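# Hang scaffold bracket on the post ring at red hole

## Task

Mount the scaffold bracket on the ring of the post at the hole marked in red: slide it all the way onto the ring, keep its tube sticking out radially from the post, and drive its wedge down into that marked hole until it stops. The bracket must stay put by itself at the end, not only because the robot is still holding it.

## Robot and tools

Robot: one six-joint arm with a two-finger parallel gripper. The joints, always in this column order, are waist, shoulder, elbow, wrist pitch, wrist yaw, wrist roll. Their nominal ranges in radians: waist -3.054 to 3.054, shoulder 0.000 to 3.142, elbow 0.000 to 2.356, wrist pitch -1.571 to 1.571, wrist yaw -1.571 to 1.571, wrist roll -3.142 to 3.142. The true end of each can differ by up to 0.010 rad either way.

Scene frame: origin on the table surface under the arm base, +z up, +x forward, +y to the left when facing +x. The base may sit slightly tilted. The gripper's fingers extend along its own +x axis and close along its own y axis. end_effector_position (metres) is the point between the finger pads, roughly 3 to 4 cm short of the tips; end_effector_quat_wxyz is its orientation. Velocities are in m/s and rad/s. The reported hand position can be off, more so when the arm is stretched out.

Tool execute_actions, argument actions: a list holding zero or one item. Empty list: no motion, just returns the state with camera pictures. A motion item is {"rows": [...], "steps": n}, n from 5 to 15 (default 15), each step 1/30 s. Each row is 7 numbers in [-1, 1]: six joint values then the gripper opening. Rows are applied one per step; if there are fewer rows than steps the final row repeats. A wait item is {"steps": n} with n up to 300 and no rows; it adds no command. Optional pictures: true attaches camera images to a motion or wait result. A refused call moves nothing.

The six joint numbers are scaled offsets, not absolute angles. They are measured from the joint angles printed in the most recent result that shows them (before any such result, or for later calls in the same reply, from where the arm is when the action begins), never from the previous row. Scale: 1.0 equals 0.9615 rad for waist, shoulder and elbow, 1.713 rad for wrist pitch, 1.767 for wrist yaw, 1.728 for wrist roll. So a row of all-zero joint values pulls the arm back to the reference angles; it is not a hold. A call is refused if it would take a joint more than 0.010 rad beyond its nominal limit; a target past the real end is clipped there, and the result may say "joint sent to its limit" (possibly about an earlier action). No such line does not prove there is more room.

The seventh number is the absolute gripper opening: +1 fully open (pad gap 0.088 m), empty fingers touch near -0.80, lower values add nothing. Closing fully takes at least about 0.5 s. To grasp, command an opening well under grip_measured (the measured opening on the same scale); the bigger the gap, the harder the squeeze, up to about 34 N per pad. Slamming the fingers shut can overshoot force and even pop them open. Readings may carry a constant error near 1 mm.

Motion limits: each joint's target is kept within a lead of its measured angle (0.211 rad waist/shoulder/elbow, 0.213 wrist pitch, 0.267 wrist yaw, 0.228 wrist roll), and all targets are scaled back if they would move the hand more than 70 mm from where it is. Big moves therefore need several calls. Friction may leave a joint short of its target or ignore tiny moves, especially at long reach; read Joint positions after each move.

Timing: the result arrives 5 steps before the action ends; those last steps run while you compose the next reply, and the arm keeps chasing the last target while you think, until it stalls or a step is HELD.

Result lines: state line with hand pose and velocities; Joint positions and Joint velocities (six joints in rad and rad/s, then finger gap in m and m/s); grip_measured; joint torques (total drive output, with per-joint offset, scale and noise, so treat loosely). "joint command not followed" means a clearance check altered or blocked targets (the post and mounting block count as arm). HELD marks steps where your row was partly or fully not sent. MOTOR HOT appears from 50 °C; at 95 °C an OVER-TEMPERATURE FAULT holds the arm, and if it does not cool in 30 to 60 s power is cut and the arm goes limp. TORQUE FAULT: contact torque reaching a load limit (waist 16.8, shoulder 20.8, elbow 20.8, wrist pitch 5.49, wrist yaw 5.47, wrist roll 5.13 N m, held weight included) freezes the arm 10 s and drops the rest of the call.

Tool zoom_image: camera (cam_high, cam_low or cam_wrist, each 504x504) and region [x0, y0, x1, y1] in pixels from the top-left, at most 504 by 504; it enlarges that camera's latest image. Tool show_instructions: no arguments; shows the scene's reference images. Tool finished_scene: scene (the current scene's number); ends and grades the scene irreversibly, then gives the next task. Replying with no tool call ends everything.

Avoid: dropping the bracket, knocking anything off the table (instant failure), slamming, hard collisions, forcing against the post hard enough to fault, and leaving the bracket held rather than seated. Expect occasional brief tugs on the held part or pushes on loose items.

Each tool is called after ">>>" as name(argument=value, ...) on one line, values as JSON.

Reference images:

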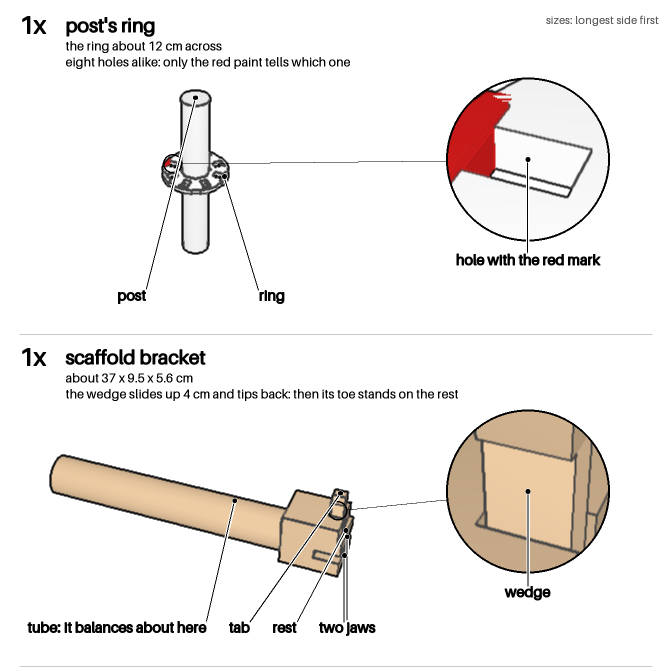

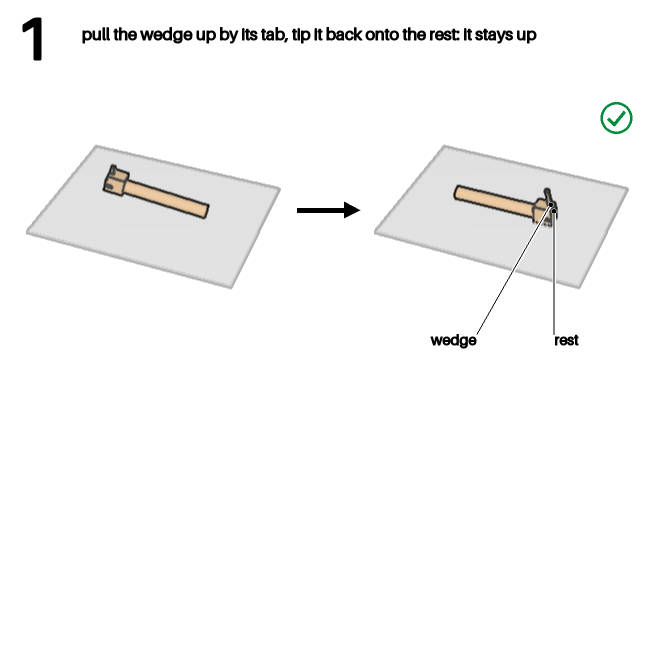

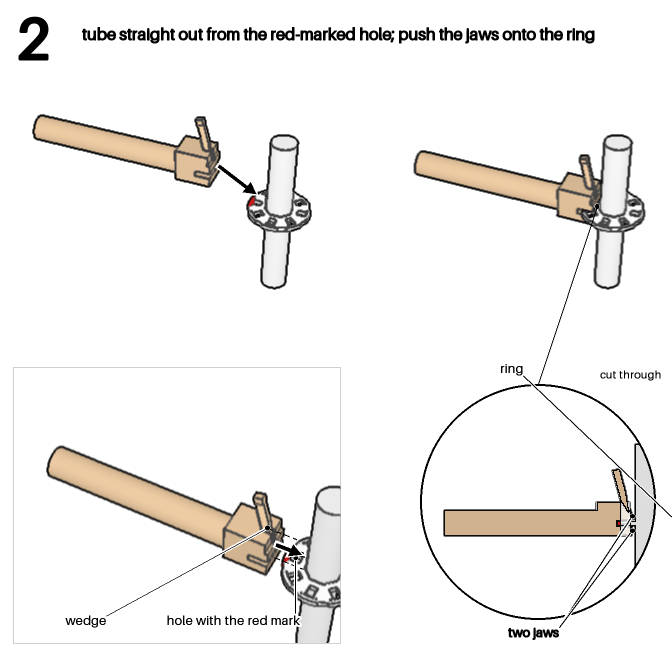

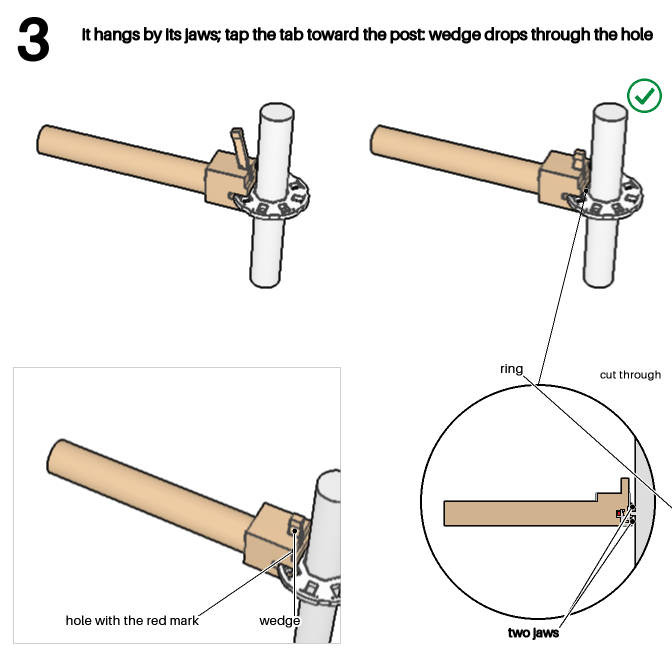

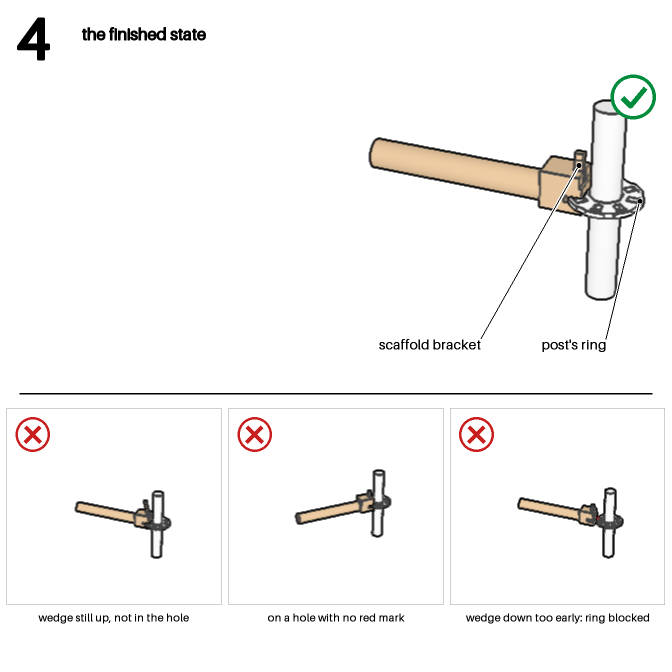

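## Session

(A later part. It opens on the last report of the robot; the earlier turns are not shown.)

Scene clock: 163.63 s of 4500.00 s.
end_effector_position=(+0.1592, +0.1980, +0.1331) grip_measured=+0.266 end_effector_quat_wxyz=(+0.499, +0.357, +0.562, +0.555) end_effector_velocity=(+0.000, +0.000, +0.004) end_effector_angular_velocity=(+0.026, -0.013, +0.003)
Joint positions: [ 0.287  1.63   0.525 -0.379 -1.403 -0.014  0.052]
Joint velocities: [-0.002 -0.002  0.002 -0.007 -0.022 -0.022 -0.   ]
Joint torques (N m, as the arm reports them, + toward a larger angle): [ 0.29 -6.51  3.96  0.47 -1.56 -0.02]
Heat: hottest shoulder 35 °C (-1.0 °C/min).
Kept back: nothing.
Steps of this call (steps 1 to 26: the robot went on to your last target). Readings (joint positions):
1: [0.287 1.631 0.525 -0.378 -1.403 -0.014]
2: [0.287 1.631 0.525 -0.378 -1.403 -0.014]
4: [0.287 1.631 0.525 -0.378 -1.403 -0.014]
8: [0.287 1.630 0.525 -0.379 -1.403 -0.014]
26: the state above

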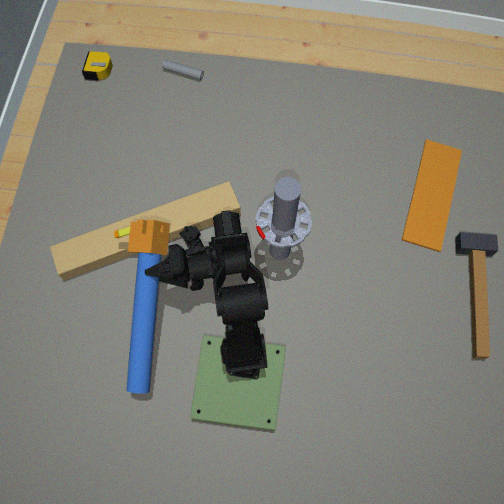

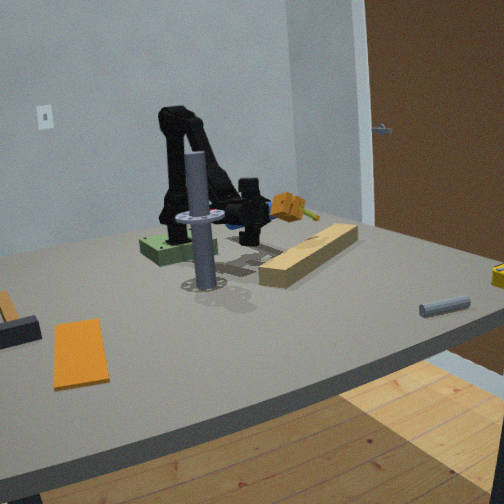

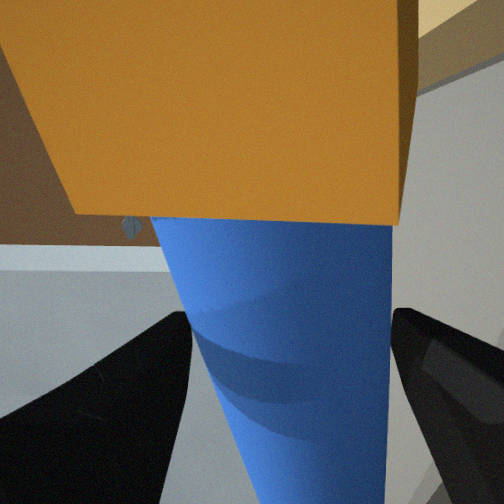

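>>> execute_actions(actions=[{"rows":[[0,0.15,-0.015,0.095,0,0,-0.45]],"steps":15}], pictures=true)

Scene clock: 170.00 s of 4500.00 s.
end_effector_position=(+0.1637, +0.1990, +0.1028) grip_measured=+0.261 end_effector_quat_wxyz=(+0.501, +0.354, +0.568, +0.548) end_effector_velocity=(+0.001, +0.001, -0.000) end_effector_angular_velocity=(+0.027, -0.018, +0.006)
Joint positions: [ 0.288  1.77   0.509 -0.229 -1.387 -0.01   0.052]
Joint velocities: [ 0.002  0.017 -0.002  0.037 -0.022 -0.007 -0.   ]
Joint torques (N m, as the arm reports them, + toward a larger angle): [-0.12 -5.14  2.8   1.17 -1.55 -0.2 ]
Heat: hottest shoulder 34 °C (-3.0 °C/min).
Steps of this call (steps 1 to 15: the robot went on to your last target; steps 16 to 181: nothing new was sent; steps 182 to 191: the first 10 steps of this action). Readings (joint positions):
182: [0.288 1.648 0.524 -0.353 -1.407 -0.011]
183: [0.289 1.676 0.522 -0.305 -1.407 -0.014]
185: [0.288 1.731 0.521 -0.264 -1.385 -0.015]
189: [0.288 1.767 0.509 -0.235 -1.383 -0.013]
191: the state above

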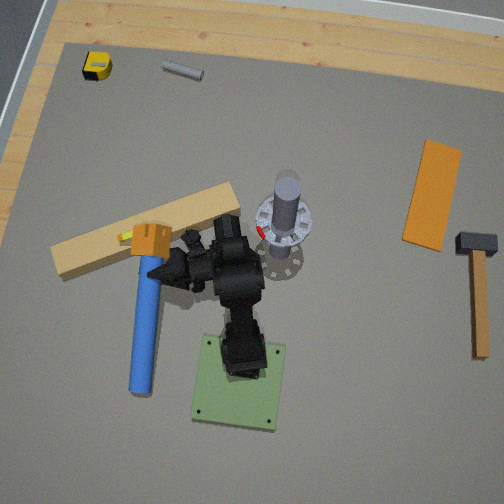

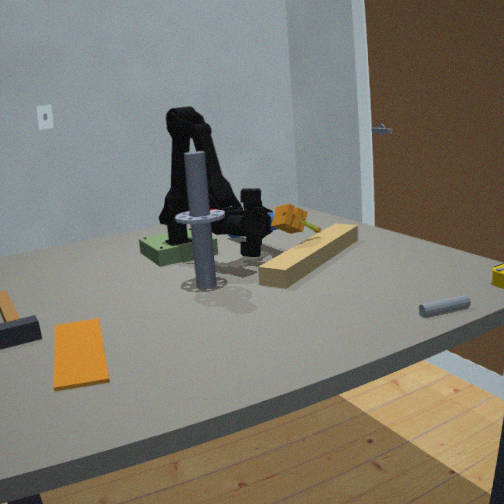

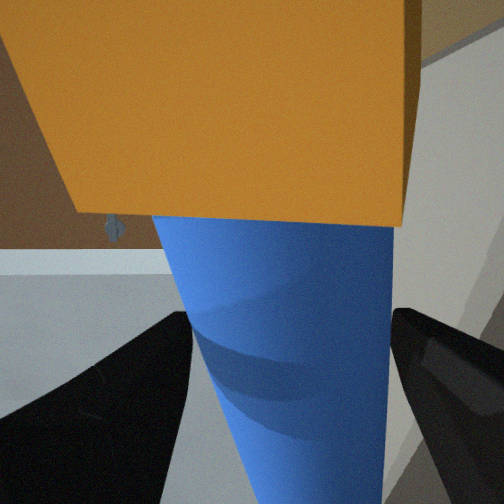

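>>> execute_actions(actions=[{"rows":[[0,0.07,-0.005,0.045,-0.01,0,-0.45]],"steps":12}], pictures=true)

Scene clock: 170.40 s of 4500.00 s.
end_effector_position=(+0.1638, +0.1993, +0.0925) grip_measured=+0.256 end_effector_quat_wxyz=(+0.493, +0.363, +0.572, +0.546) end_effector_velocity=(-0.000, -0.000, -0.009) end_effector_angular_velocity=(-0.000, +0.030, -0.005)
Joint positions: [ 0.288  1.832  0.503 -0.169 -1.4    0.002  0.052]
Joint velocities: [-0.002  0.051 -0.007  0.051 -0.007  0.022 -0.001]
Joint torques (N m, as the arm reports them, + toward a larger angle): [ 0.   -5.54  2.42  1.46 -1.03 -0.48]
Heat: hottest shoulder 34 °C (-3.0 °C/min).
Steps of this call (steps 1 to 5: the last 5 steps of your previous action; steps 6 to 12: the first 7 steps of this action). Readings (joint positions):
6: [0.288 1.781 0.508 -0.213 -1.393 -0.005]
7: [0.288 1.794 0.507 -0.196 -1.400 -0.002]
9: [0.288 1.818 0.506 -0.180 -1.400 0.001]
12: the state above

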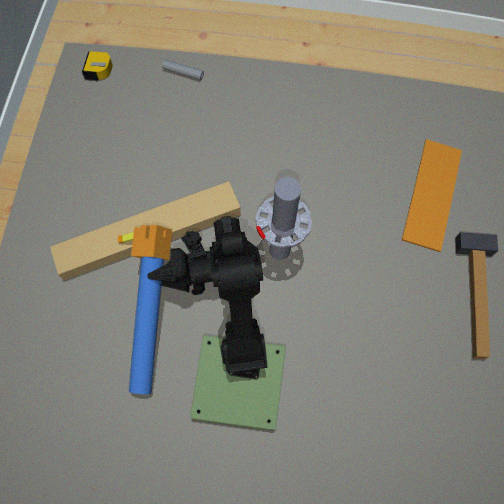

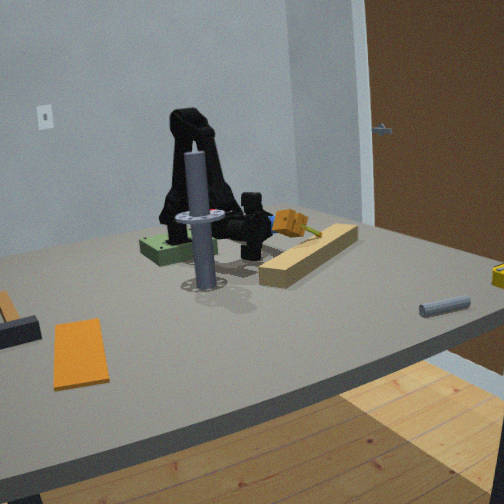

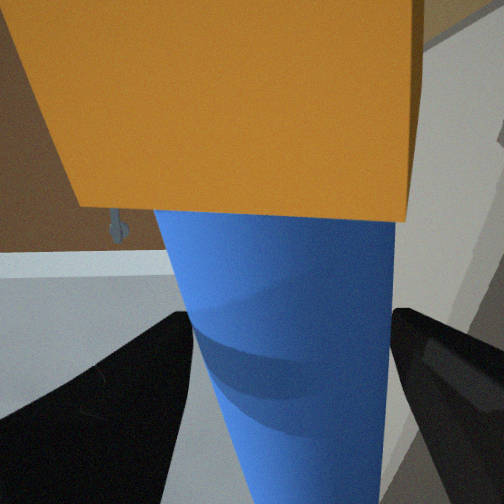

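>>> execute_actions(actions=[{"rows":[[0,0,0,0,0,0,0.3],[0,0,0,0,0,0,0.4],[0,0,0,0,0,0,0.5],[0,0,0,0,0,0,0.6],[0,0,0,0,0,0,0.7],[0,0,0,0,0,0,0.8],[0,0,0,0,0,0,1]],"steps":15}], pictures=true)

>>> execute_actions(actions=[{"steps":20}], pictures=true)

Scene clock: 170.93 s of 4500.00 s.
end_effector_position=(+0.1640, +0.1991, +0.0905) grip_measured=+0.716 end_effector_quat_wxyz=(+0.496, +0.360, +0.573, +0.544) end_effector_velocity=(+0.001, -0.002, -0.000) end_effector_angular_velocity=(-0.006, -0.007, -0.007)
Joint positions: [ 0.288  1.835  0.502 -0.166 -1.391  0.003  0.074]
Joint velocities: [-0.007 -0.007 -0.002 -0.007  0.007 -0.007  0.176]
Joint torques (N m, as the arm reports them, + toward a larger angle): [ 0.02 -5.81  2.29  0.43 -1.27 -0.07]
Heat: hottest shoulder 34 °C (-3.0 °C/min).
Steps of this call (steps 1 to 5: the last 5 steps of your previous action; step 6: the robot went on to your last target; steps 7 to 16: the first 10 steps of this action). Readings (joint positions):
7: [0.288 1.835 0.502 -0.164 -1.400 0.004]
8: [0.288 1.835 0.502 -0.164 -1.400 0.004]
10: [0.288 1.835 0.502 -0.165 -1.399 0.004]
14: [0.288 1.835 0.502 -0.165 -1.393 0.003]
16: the state above

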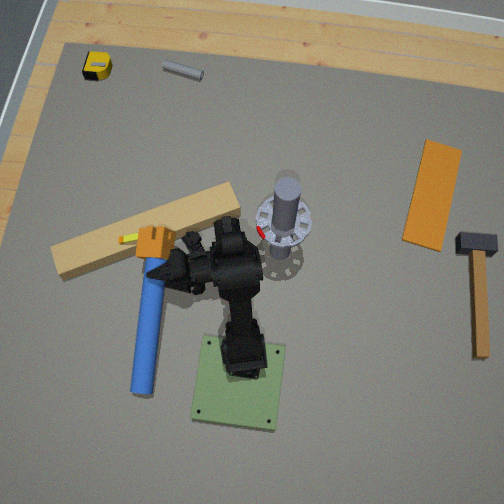

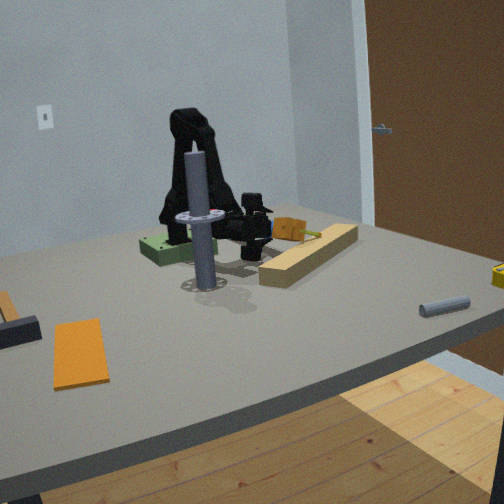

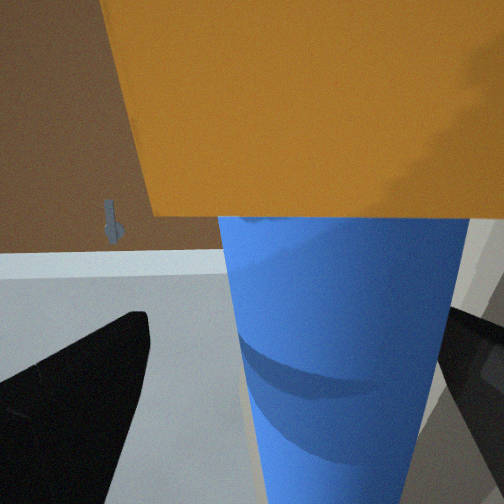

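Scene clock: 171.60 s of 4500.00 s.
end_effector_position=(+0.1639, +0.1991, +0.0907) grip_measured=+1.000 end_effector_quat_wxyz=(+0.495, +0.361, +0.574, +0.544) end_effector_velocity=(-0.004, -0.001, +0.000) end_effector_angular_velocity=(+0.002, +0.021, -0.001)
Joint positions: [ 0.288  1.835  0.502 -0.167 -1.392  0.003  0.088]
Joint velocities: [-0.002 -0.002 -0.007 -0.022 -0.007 -0.007  0.   ]
Joint torques (N m, as the arm reports them, + toward a larger angle): [-0.07 -5.86  2.23  0.47 -1.18 -0.07]
Heat: hottest shoulder 34 °C (-3.0 °C/min).
Kept back: nothing.
Steps of this call (steps 1 to 5: the last 5 steps of your previous action; steps 6 to 15: the robot went on to your last target; steps 16 to 20: nothing new was sent). Readings (joint positions):
1: [0.288 1.835 0.502 -0.166 -1.391 0.003]
2: [0.288 1.835 0.502 -0.167 -1.392 0.003]
4: [0.288 1.835 0.502 -0.167 -1.392 0.003]
8: [0.288 1.835 0.502 -0.167 -1.392 0.003]
20: the state above
The arm was judged still, so your last target was given up. Only a new action makes it travel on or press farther. Fingers that are still opening or closing keep moving.

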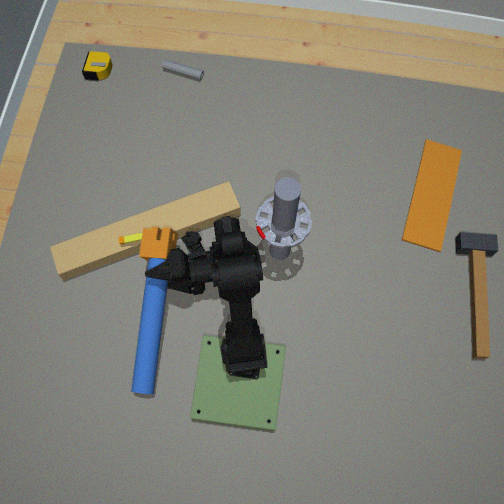

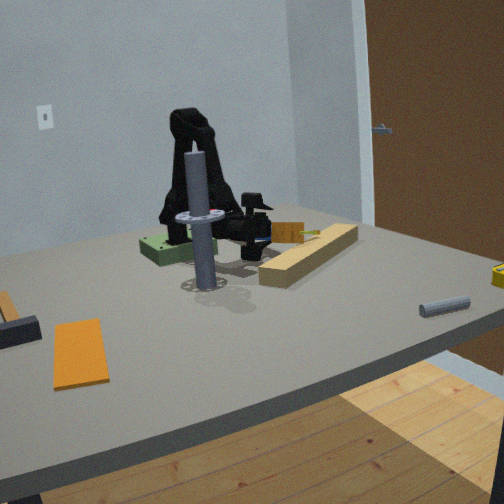

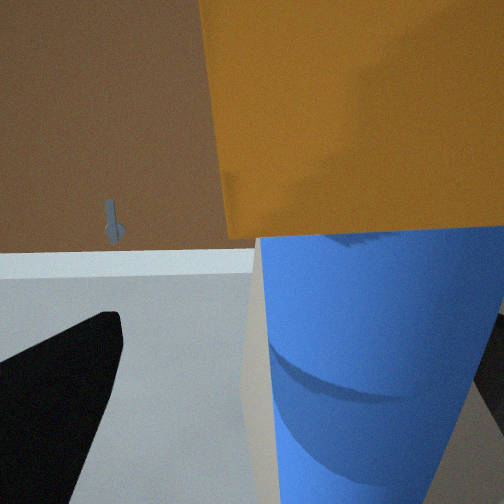

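>>> execute_actions(actions=[{"rows":[[-0.17,0,0,0,0,0,1]],"steps":15}], pictures=true)

Scene clock: 172.20 s of 4500.00 s.
end_effector_position=(+0.1923, +0.1711, +0.0899) grip_measured=+1.000 end_effector_quat_wxyz=(+0.535, +0.405, +0.546, +0.501) end_effector_velocity=(+0.002, -0.004, +0.005) end_effector_angular_velocity=(+0.036, +0.009, -0.023)
Joint positions: [ 0.133  1.835  0.501 -0.17  -1.386  0.005  0.088]
Joint velocities: [-0.027  0.002 -0.002 -0.007 -0.037 -0.007  0.   ]
Joint torques (N m, as the arm reports them, + toward a larger angle): [-0.52 -5.45  2.25  0.81 -1.12 -0.13]
Heat: hottest shoulder 34 °C (-3.0 °C/min).
Steps of this call (steps 1 to 8: nothing new was sent; steps 9 to 18: the first 10 steps of this action). Readings (joint positions):
9: [0.273 1.835 0.502 -0.168 -1.394 0.003]
10: [0.234 1.835 0.502 -0.169 -1.395 0.003]
12: [0.171 1.835 0.501 -0.170 -1.387 0.005]
16: [0.135 1.835 0.501 -0.170 -1.385 0.005]
18: the state above

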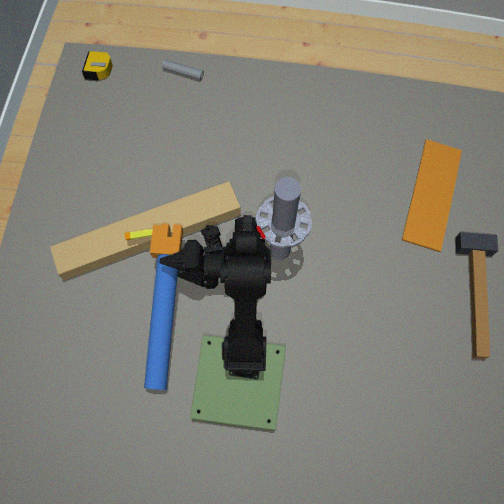

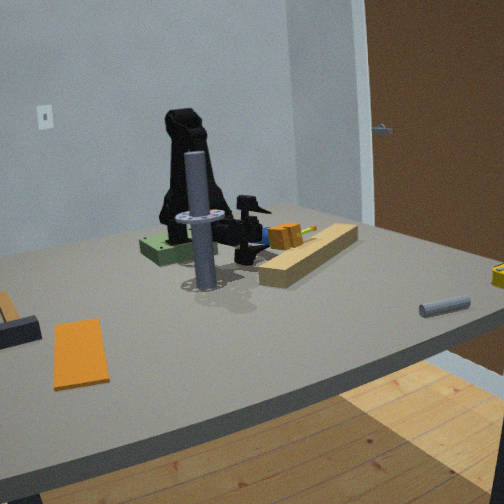

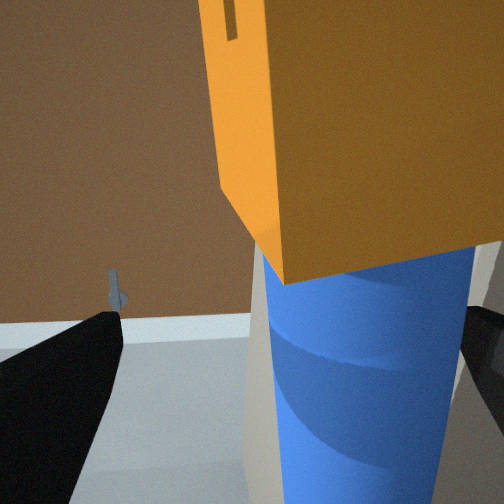

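>>> execute_actions(actions=[{"rows":[[0,0.06,0,0.035,0,0,1]],"steps":12}], pictures=true)

Scene clock: 172.67 s of 4500.00 s.
end_effector_position=(+0.1953, +0.1713, +0.0891) grip_measured=+1.000 end_effector_quat_wxyz=(+0.531, +0.412, +0.539, +0.507) end_effector_velocity=(-0.000, +0.001, +0.000) end_effector_angular_velocity=(+0.036, +0.004, +0.005)
Joint positions: [ 0.129  1.862  0.504 -0.129 -1.412  0.018  0.088]
Joint velocities: [ 0.002  0.027 -0.002  0.037 -0.037  0.007  0.   ]
Joint torques (N m, as the arm reports them, + toward a larger angle): [ 0.25 -2.3   1.94  1.61  0.21 -0.5 ]
Heat: hottest shoulder 34 °C (-4.1 °C/min).
Steps of this call (steps 1 to 5: the last 5 steps of your previous action; steps 6 to 7: the robot went on to your last target; steps 8 to 14: the first 7 steps of this action). Readings (joint positions):
8: [0.129 1.842 0.501 -0.159 -1.389 0.005]
9: [0.129 1.851 0.502 -0.146 -1.395 0.007]
11: [0.129 1.858 0.504 -0.137 -1.406 0.013]
14: the state above

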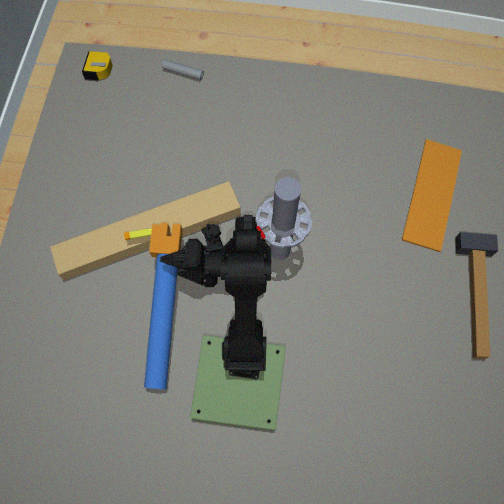

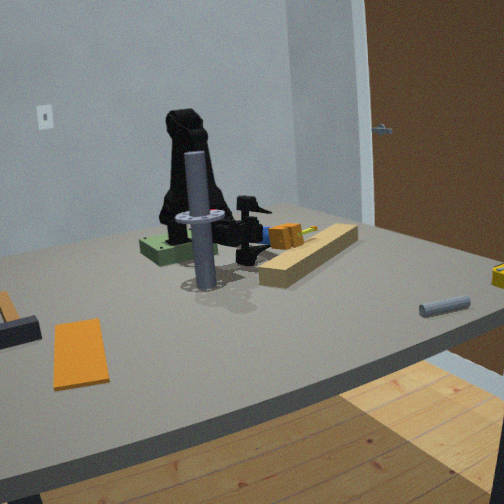

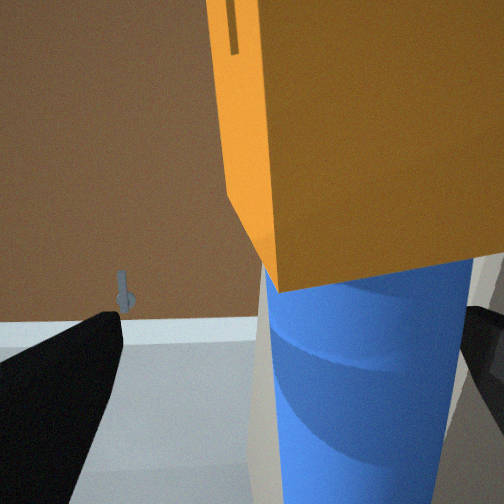

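>>> execute_actions(actions=[{"rows":[[-0.06,-0.02,0,-0.012,0,0,1]],"steps":15}], pictures=true)

Scene clock: 173.97 s of 4500.00 s.
end_effector_position=(+0.2030, +0.1609, +0.0905) grip_measured=+1.000 end_effector_quat_wxyz=(+0.543, +0.427, +0.530, +0.492) end_effector_velocity=(-0.003, -0.002, -0.001) end_effector_angular_velocity=(-0.008, +0.014, -0.007)
Joint positions: [ 0.078  1.852  0.504 -0.145 -1.41   0.016  0.088]
Joint velocities: [-0.007 -0.007 -0.007 -0.022  0.007 -0.007  0.   ]
Joint torques (N m, as the arm reports them, + toward a larger angle): [-0.68 -6.64  2.17  0.48 -0.91 -0.01]
Heat: hottest shoulder 34 °C (-3.0 °C/min).
Steps of this call (steps 1 to 5: the last 5 steps of your previous action; steps 6 to 15: the robot went on to your last target; steps 16 to 29: nothing new was sent; steps 30 to 39: the first 10 steps of this action). Readings (joint positions):
30: [0.125 1.861 0.504 -0.124 -1.417 0.019]
31: [0.114 1.859 0.504 -0.127 -1.415 0.017]
33: [0.091 1.856 0.504 -0.135 -1.410 0.016]
37: [0.078 1.853 0.504 -0.144 -1.410 0.016]
39: the state above

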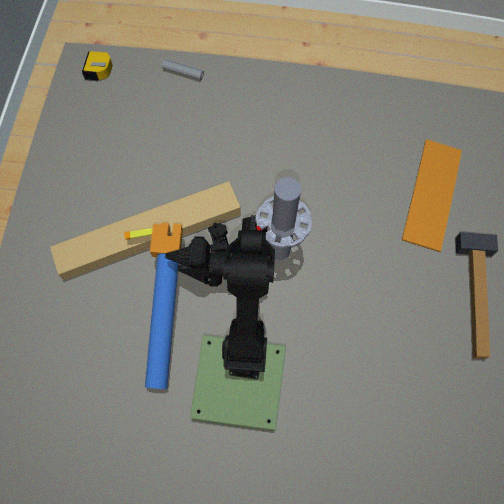

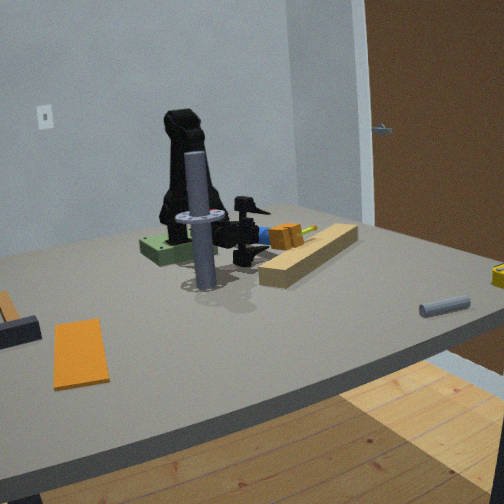

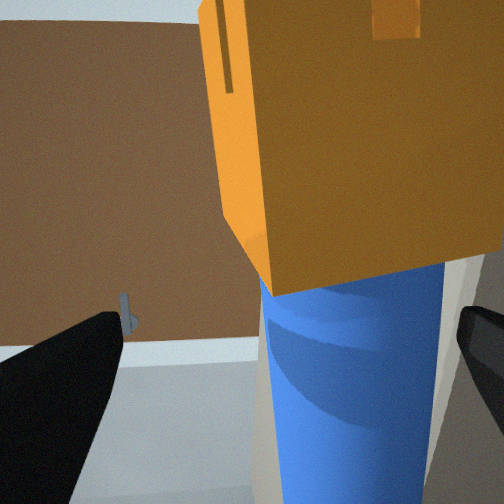

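>>> zoom_image(camera="cam_low", region=[220, 190, 370, 300])

>>> zoom_image(camera="cam_high", region=[90, 180, 270, 300])

Region (220, 190, 370, 300) of cam_low's 504x504 image, scaled by 3.360, with more detail than that image has; it fills the top 370 rows of this view, and the rest is white.

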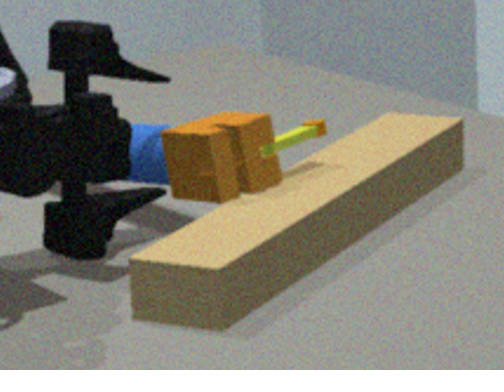

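Region (90, 180, 270, 300) of cam_high's 504x504 image, scaled by 2.800, with more detail than that image has.

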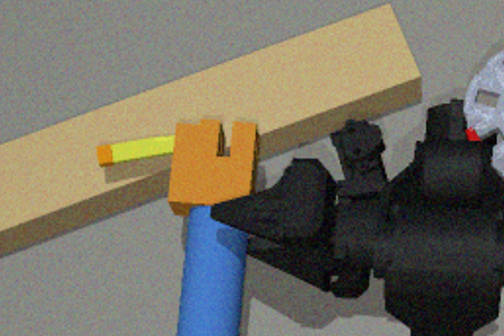

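>>> execute_actions(actions=[{"rows":[[0,-0.45,0.03,-0.27,0,0,1]],"steps":15}])

>>> execute_actions(actions=[{"rows":[[1.0,0.3,0.45,-0.4,1.0,0.7,1]],"steps":15}])

>>> execute_actions(actions=[{"steps":40}])

Scene clock: 175.97 s of 4500.00 s.
end_effector_position=(+0.1570, +0.1615, +0.1429) grip_measured=+1.000 end_effector_quat_wxyz=(+0.495, +0.457, +0.580, +0.458) end_effector_velocity=(-0.011, +0.047, +0.298) end_effector_angular_velocity=(+0.825, -0.131, +0.146)
Joint positions: [ 0.099  1.516  0.464 -0.608 -1.41   0.014  0.088]
Joint velocities: [ 0.173 -0.696  0.383 -1.106 -0.813 -0.227  0.   ]
Joint torques (N m, as the arm reports them, + toward a larger angle): [-3.27 -8.7   7.09  3.49  0.02  0.19]
Heat: hottest shoulder 34 °C (-3.0 °C/min).
Steps of this call (steps 1 to 5: the last 5 steps of your previous action; steps 6 to 15: the robot went on to your last target; steps 16 to 50: nothing new was sent; steps 51 to 60: the first 10 steps of this action). Readings (joint positions):
51: [0.077 1.825 0.504 -0.190 -1.407 0.015]
52: [0.077 1.784 0.497 -0.259 -1.398 0.015]
54: [0.082 1.688 0.481 -0.386 -1.407 0.014]
58: [0.092 1.571 0.463 -0.591 -1.410 0.017]
60: the state above

Scene clock: 176.47 s of 4500.00 s.
end_effector_position=(+0.0991, +0.1914, +0.1007) grip_measured=+1.000 end_effector_quat_wxyz=(+0.383, +0.172, +0.905, +0.061) end_effector_velocity=(-0.356, -0.198, -0.084) end_effector_angular_velocity=(-3.561, +0.491, +1.278)
Joint positions: [ 0.625  1.761  0.88  -1.154 -0.729  0.605  0.088]
Joint velocities: [ 1.536  0.081  0.227 -1.355  2.249  1.839  0.   ]
Joint torques (N m, as the arm reports them, + toward a larger angle): [ 1.26 -4.4   2.66 -1.35 -0.46 -0.02]
Heat: hottest shoulder 34 °C (-3.0 °C/min).
Steps of this call (steps 1 to 5: the last 5 steps of your previous action; steps 6 to 15: the first 10 steps of this action, its rows measured from where the robot was after step 5). Readings (joint positions):
5: [0.114 1.498 0.465 -0.640 -1.413 0.013]
6: [0.139 1.528 0.488 -0.679 -1.358 0.062]
7: [0.192 1.570 0.548 -0.726 -1.283 0.126]
9: [0.296 1.661 0.683 -0.828 -1.168 0.223]
13: [0.513 1.747 0.859 -1.044 -0.873 0.481]
15: the state above

Scene clock: 177.80 s of 4500.00 s.
end_effector_position=(+0.1205, +0.1188, +0.1048) grip_measured=+1.000 end_effector_quat_wxyz=(+0.693, -0.213, +0.644, -0.243) end_effector_velocity=(-0.000, -0.005, +0.003) end_effector_angular_velocity=(-0.023, +0.010, +0.002)
Joint positions: [ 1.09   1.74   0.941 -1.357  0.336  1.216  0.088]
Joint velocities: [-0.007 -0.002 -0.002 -0.022  0.007 -0.007  0.   ]
Joint torques (N m, as the arm reports them, + toward a larger angle): [-1.58 -0.31 -0.8   1.74  0.98  0.23]
Heat: hottest shoulder 34 °C (-3.0 °C/min).
Kept back: nothing.
Steps of this call (steps 1 to 5: the last 5 steps of your previous action; steps 6 to 40: the robot went on to your last target). Readings (joint positions):
1: [0.677 1.762 0.890 -1.199 -0.657 0.665]
2: [0.731 1.762 0.898 -1.236 -0.588 0.726]
4: [0.844 1.765 0.902 -1.279 -0.446 0.848]
8: [1.029 1.758 0.924 -1.341 -0.267 1.061]
40: the state above

>>> execute_actions(actions=[{"rows":[[-0.048,0,0.457,-0.111,0.042,0.005,1]],"steps":15}])

>>> execute_actions(actions=[{"steps":15}], pictures=true)

Scene clock: 178.37 s of 4500.00 s.
end_effector_position=(+0.1743, +0.1771, +0.1837) grip_measured=+1.000 end_effector_quat_wxyz=(+0.760, -0.126, +0.602, -0.210) end_effector_velocity=(+0.023, +0.037, +0.091) end_effector_angular_velocity=(+0.208, -0.125, +0.021)
Joint positions: [ 1.048  1.741  1.352 -1.535  0.407  1.223  0.088]
Joint velocities: [-0.002 -0.076  0.344 -0.168  0.007 -0.022  0.   ]
Joint torques (N m, as the arm reports them, + toward a larger angle): [-0.42 -6.52  3.65 -0.38  0.34  0.08]
Heat: hottest shoulder 34 °C (-3.0 °C/min).
Steps of this call (steps 1 to 7: the robot went on to your last target; steps 8 to 17: the first 10 steps of this action). Readings (joint positions):
8: [1.088 1.741 0.968 -1.377 0.345 1.219]
9: [1.077 1.753 1.010 -1.428 0.370 1.221]
11: [1.056 1.757 1.113 -1.484 0.392 1.222]
15: [1.048 1.748 1.312 -1.521 0.405 1.223]
17: the state above

Scene clock: 178.87 s of 4500.00 s.
end_effector_position=(+0.1759, +0.1795, +0.1887) grip_measured=+1.000 end_effector_quat_wxyz=(+0.763, -0.121, +0.600, -0.207) end_effector_velocity=(+0.000, +0.001, -0.002) end_effector_angular_velocity=(+0.004, +0.008, +0.002)
Joint positions: [ 1.047  1.739  1.373 -1.545  0.407  1.223  0.088]
Joint velocities: [-0.002  0.002 -0.002  0.007 -0.007 -0.007  0.   ]
Joint torques (N m, as the arm reports them, + toward a larger angle): [-0.39 -6.96  4.65 -0.33  0.42  0.07]
Heat: hottest shoulder 34 °C (-3.0 °C/min).
Kept back: nothing.
Steps of this call (steps 1 to 5: the last 5 steps of your previous action; steps 6 to 15: the robot went on to your last target). Readings (joint positions):
1: [1.048 1.739 1.360 -1.539 0.407 1.223]
2: [1.048 1.739 1.365 -1.540 0.407 1.223]
4: [1.048 1.739 1.367 -1.542 0.407 1.223]
8: [1.047 1.739 1.372 -1.544 0.407 1.223]
15: the state above

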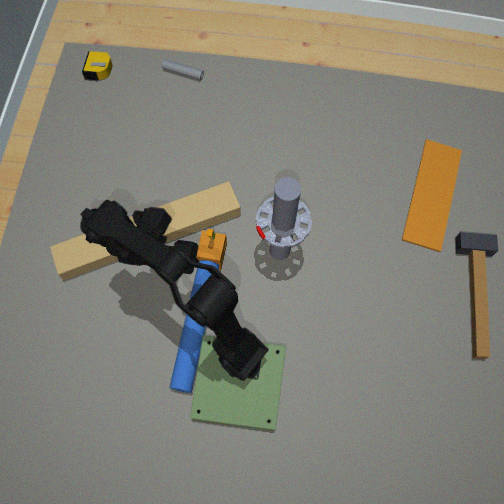

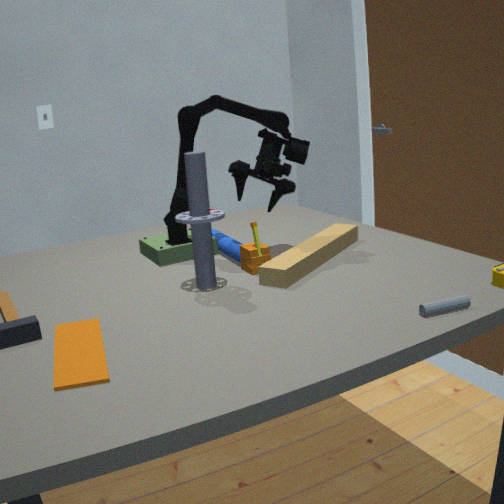

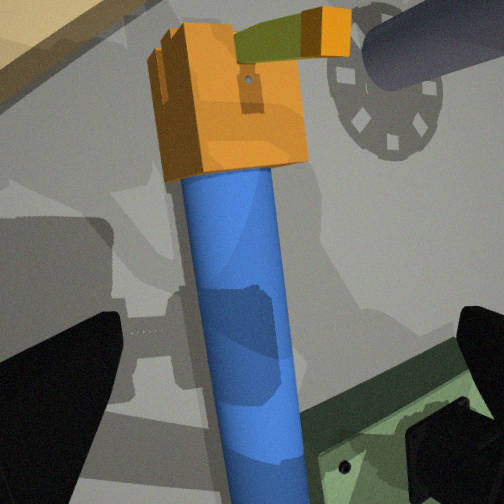

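>>> execute_actions(actions=[{"rows":[[-0.544,-0.379,-0.544,0.289,-0.230,-0.361,1]],"steps":15}])

>>> execute_actions(actions=[{"steps":25}], pictures=true)

Scene clock: 180.17 s of 4500.00 s.
end_effector_position=(+0.1861, +0.1095, +0.1352) grip_measured=+1.000 end_effector_quat_wxyz=(+0.713, +0.037, +0.698, -0.053) end_effector_velocity=(-0.092, -0.157, -0.201) end_effector_angular_velocity=(-0.027, +0.571, +0.249)
Joint positions: [ 0.568  1.396  0.914 -1.098  0.029  0.678  0.088]
Joint velocities: [-0.579 -0.032 -0.838  0.33  -0.271 -0.828  0.   ]
Joint torques (N m, as the arm reports them, + toward a larger angle): [ 1.02 -6.34  5.17  1.14 -0.36 -0.12]
Heat: hottest shoulder 34 °C (-3.0 °C/min).
Steps of this call (steps 1 to 15: the robot went on to your last target; steps 16 to 29: nothing new was sent; steps 30 to 39: the first 10 steps of this action). Readings (joint positions):
30: [1.030 1.709 1.344 -1.494 0.355 1.173]
31: [0.982 1.662 1.289 -1.423 0.272 1.110]
33: [0.862 1.553 1.177 -1.326 0.148 0.989]
37: [0.632 1.407 0.982 -1.128 0.046 0.750]
39: the state above

Scene clock: 181.00 s of 4500.00 s.
end_effector_position=(+0.1843, +0.1025, +0.1249) grip_measured=+1.000 end_effector_quat_wxyz=(+0.711, +0.032, +0.702, -0.032) end_effector_velocity=(-0.000, +0.002, -0.000) end_effector_angular_velocity=(+0.023, +0.004, -0.014)
Joint positions: [ 0.527  1.381  0.86  -1.052  0.005  0.601  0.088]
Joint velocities: [-0.007 -0.002 -0.002  0.007 -0.022  0.007  0.   ]
Joint torques (N m, as the arm reports them, + toward a larger angle): [-0.36 -5.33  3.64  0.74 -0.2  -0.08]
Heat: hottest shoulder 33 °C (-4.0 °C/min).
Kept back: nothing.
Steps of this call (steps 1 to 5: the last 5 steps of your previous action; steps 6 to 25: the robot went on to your last target). Readings (joint positions):
1: [0.554 1.396 0.891 -1.087 0.022 0.656]
2: [0.546 1.395 0.876 -1.078 0.016 0.641]
4: [0.537 1.390 0.865 -1.065 0.010 0.621]
8: [0.530 1.382 0.863 -1.055 0.006 0.607]
25: the state above

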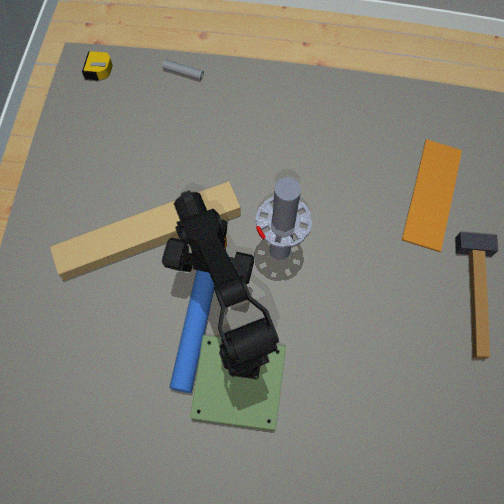

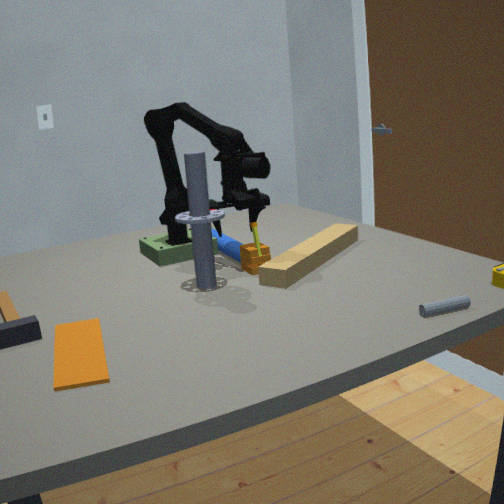

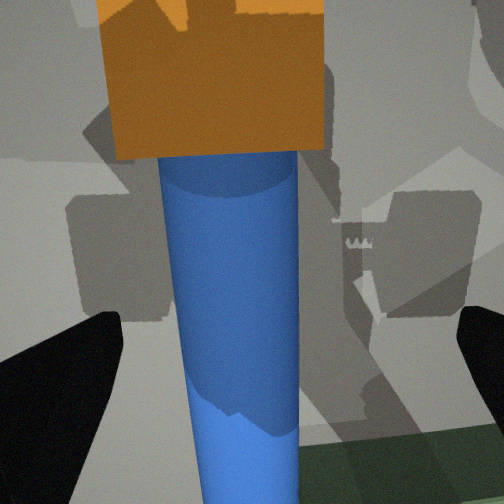

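>>> execute_actions(actions=[{"rows":[[0.134,0.11,-0.16,0.16,0,0.05,1]],"steps":15}])

>>> execute_actions(actions=[{"steps":12}], pictures=true)

Scene clock: 181.90 s of 4500.00 s.
end_effector_position=(+0.1749, +0.1276, +0.0716) grip_measured=+1.000 end_effector_quat_wxyz=(+0.716, +0.021, +0.698, -0.014) end_effector_velocity=(+0.023, +0.023, -0.000) end_effector_angular_velocity=(+0.082, -0.124, +0.005)
Joint positions: [ 0.65   1.48   0.712 -0.791  0.004  0.682  0.088]
Joint velocities: [ 0.027  0.002 -0.002  0.154  0.007  0.022  0.   ]
Joint torques (N m, as the arm reports them, + toward a larger angle): [ 0.24 -4.19  3.65  0.59 -0.01  0.08]
Heat: hottest shoulder 33 °C (-4.0 °C/min).
Steps of this call (steps 1 to 15: the robot went on to your last target; steps 16 to 17: nothing new was sent; steps 18 to 27: the first 10 steps of this action). Readings (joint positions):
18: [0.540 1.390 0.840 -1.012 0.009 0.620]
19: [0.570 1.401 0.813 -0.939 0.008 0.638]
21: [0.620 1.449 0.763 -0.863 0.004 0.660]
25: [0.648 1.480 0.713 -0.806 0.004 0.679]
27: the state above

Scene clock: 182.30 s of 4500.00 s.
end_effector_position=(+0.1761, +0.1294, +0.0716) grip_measured=+1.000 end_effector_quat_wxyz=(+0.718, +0.023, +0.695, -0.012) end_effector_velocity=(-0.002, -0.001, -0.000) end_effector_angular_velocity=(+0.001, +0.010, +0.005)
Joint positions: [ 0.653  1.48   0.712 -0.781  0.004  0.686  0.088]
Joint velocities: [-0.002 -0.002 -0.002 -0.007 -0.007 -0.007  0.   ]
Joint torques (N m, as the arm reports them, + toward a larger angle): [ 0.25 -4.07  3.46  0.79  0.    0.08]
Heat: hottest shoulder 33 °C (-4.0 °C/min).
Kept back: nothing.
Steps of this call (steps 1 to 5: the last 5 steps of your previous action; steps 6 to 12: the robot went on to your last target). Readings (joint positions):
1: [0.651 1.480 0.712 -0.787 0.004 0.683]
2: [0.651 1.480 0.712 -0.787 0.004 0.684]
4: [0.652 1.480 0.712 -0.785 0.004 0.685]
8: [0.653 1.480 0.712 -0.782 0.004 0.685]
12: the state above

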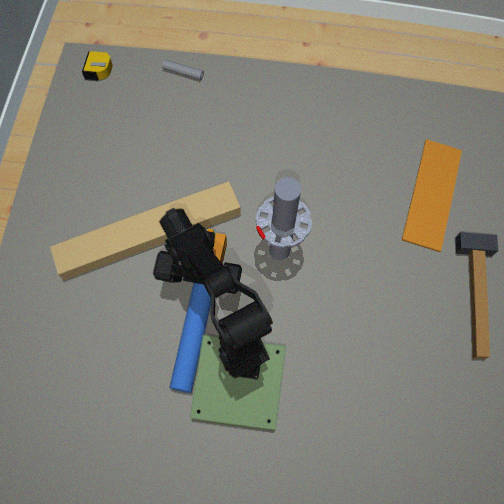

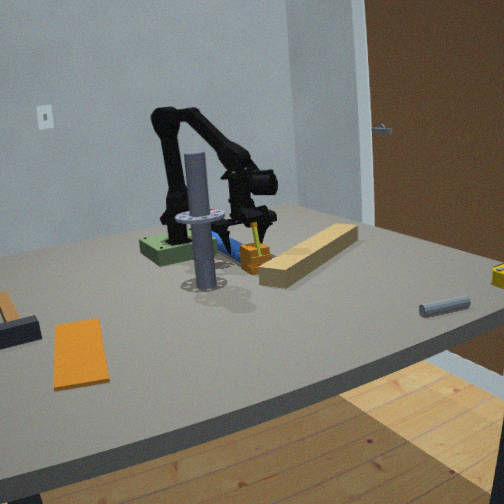

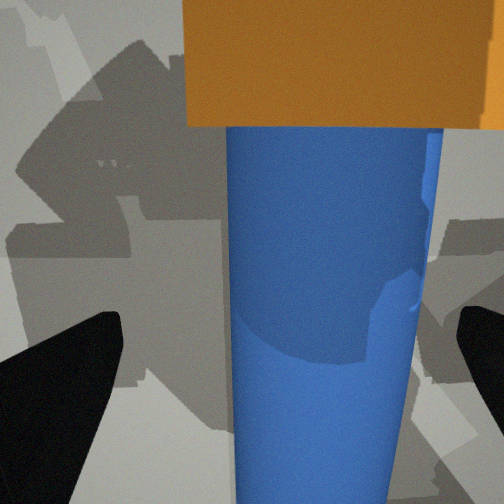

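>>> execute_actions(actions=[{"rows":[[-0.042,0.052,-0.078,0.078,0,-0.02,1]],"steps":15}])

>>> execute_actions(actions=[{"steps":8}], pictures=true)

Scene clock: 182.80 s of 4500.00 s.
end_effector_position=(+0.1804, +0.1227, +0.0493) grip_measured=+1.000 end_effector_quat_wxyz=(+0.723, +0.028, +0.691, -0.011) end_effector_velocity=(+0.016, +0.006, +0.001) end_effector_angular_velocity=(+0.039, -0.071, +0.010)
Joint positions: [ 0.617  1.522  0.644 -0.655  0.004  0.655  0.088]
Joint velocities: [-0.012 -0.002 -0.002  0.081  0.007 -0.022  0.   ]
Joint torques (N m, as the arm reports them, + toward a larger angle): [-0.48 -4.07  3.32  0.76 -0.03 -0.12]
Heat: hottest shoulder 33 °C (-4.1 °C/min).
Steps of this call (steps 1 to 5: the robot went on to your last target; steps 6 to 15: the first 10 steps of this action). Readings (joint positions):
6: [0.650 1.484 0.703 -0.756 0.004 0.680]
7: [0.641 1.490 0.690 -0.716 0.004 0.673]
9: [0.627 1.509 0.669 -0.686 0.004 0.663]
13: [0.618 1.522 0.645 -0.662 0.004 0.656]
15: the state above

Scene clock: 183.07 s of 4500.00 s.
end_effector_position=(+0.1812, +0.1230, +0.0493) grip_measured=+1.000 end_effector_quat_wxyz=(+0.724, +0.028, +0.689, -0.010) end_effector_velocity=(-0.000, -0.001, -0.001) end_effector_angular_velocity=(+0.008, +0.002, -0.014)
Joint positions: [ 0.616  1.523  0.644 -0.651  0.004  0.653  0.088]
Joint velocities: [-0.007 -0.002 -0.007  0.007 -0.007  0.007  0.   ]
Joint torques (N m, as the arm reports them, + toward a larger angle): [-0.37 -4.05  3.16  0.87 -0.02 -0.09]
Heat: hottest shoulder 33 °C (-4.0 °C/min).
Kept back: nothing.
Steps of this call (steps 1 to 5: the last 5 steps of your previous action; steps 6 to 8: the robot went on to your last target). Readings (joint positions):
1: [0.617 1.523 0.644 -0.653 0.004 0.654]
2: [0.617 1.523 0.644 -0.653 0.004 0.654]
4: [0.616 1.523 0.644 -0.652 0.004 0.654]
8: the state above

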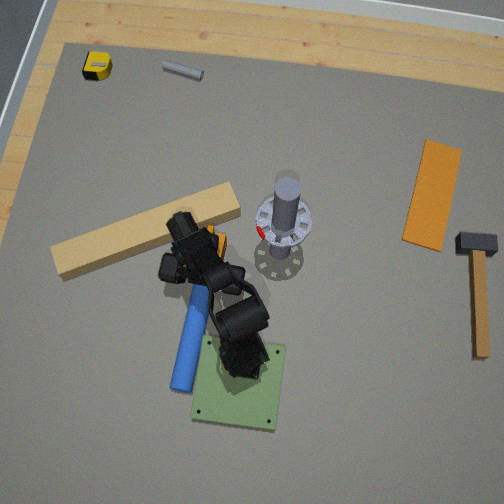

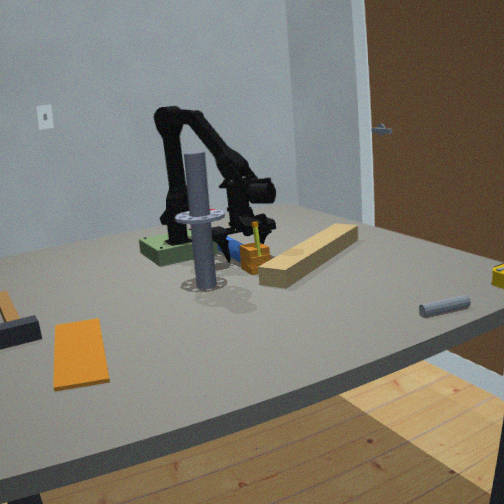

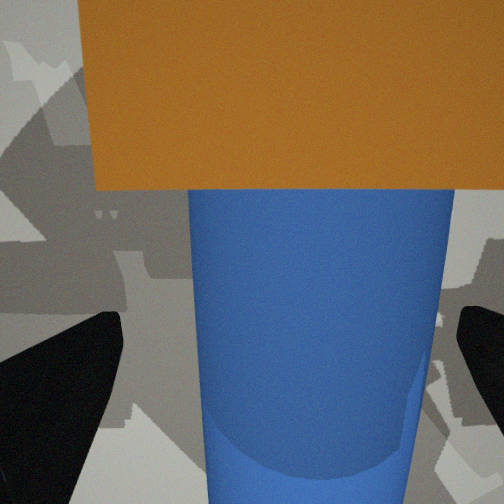

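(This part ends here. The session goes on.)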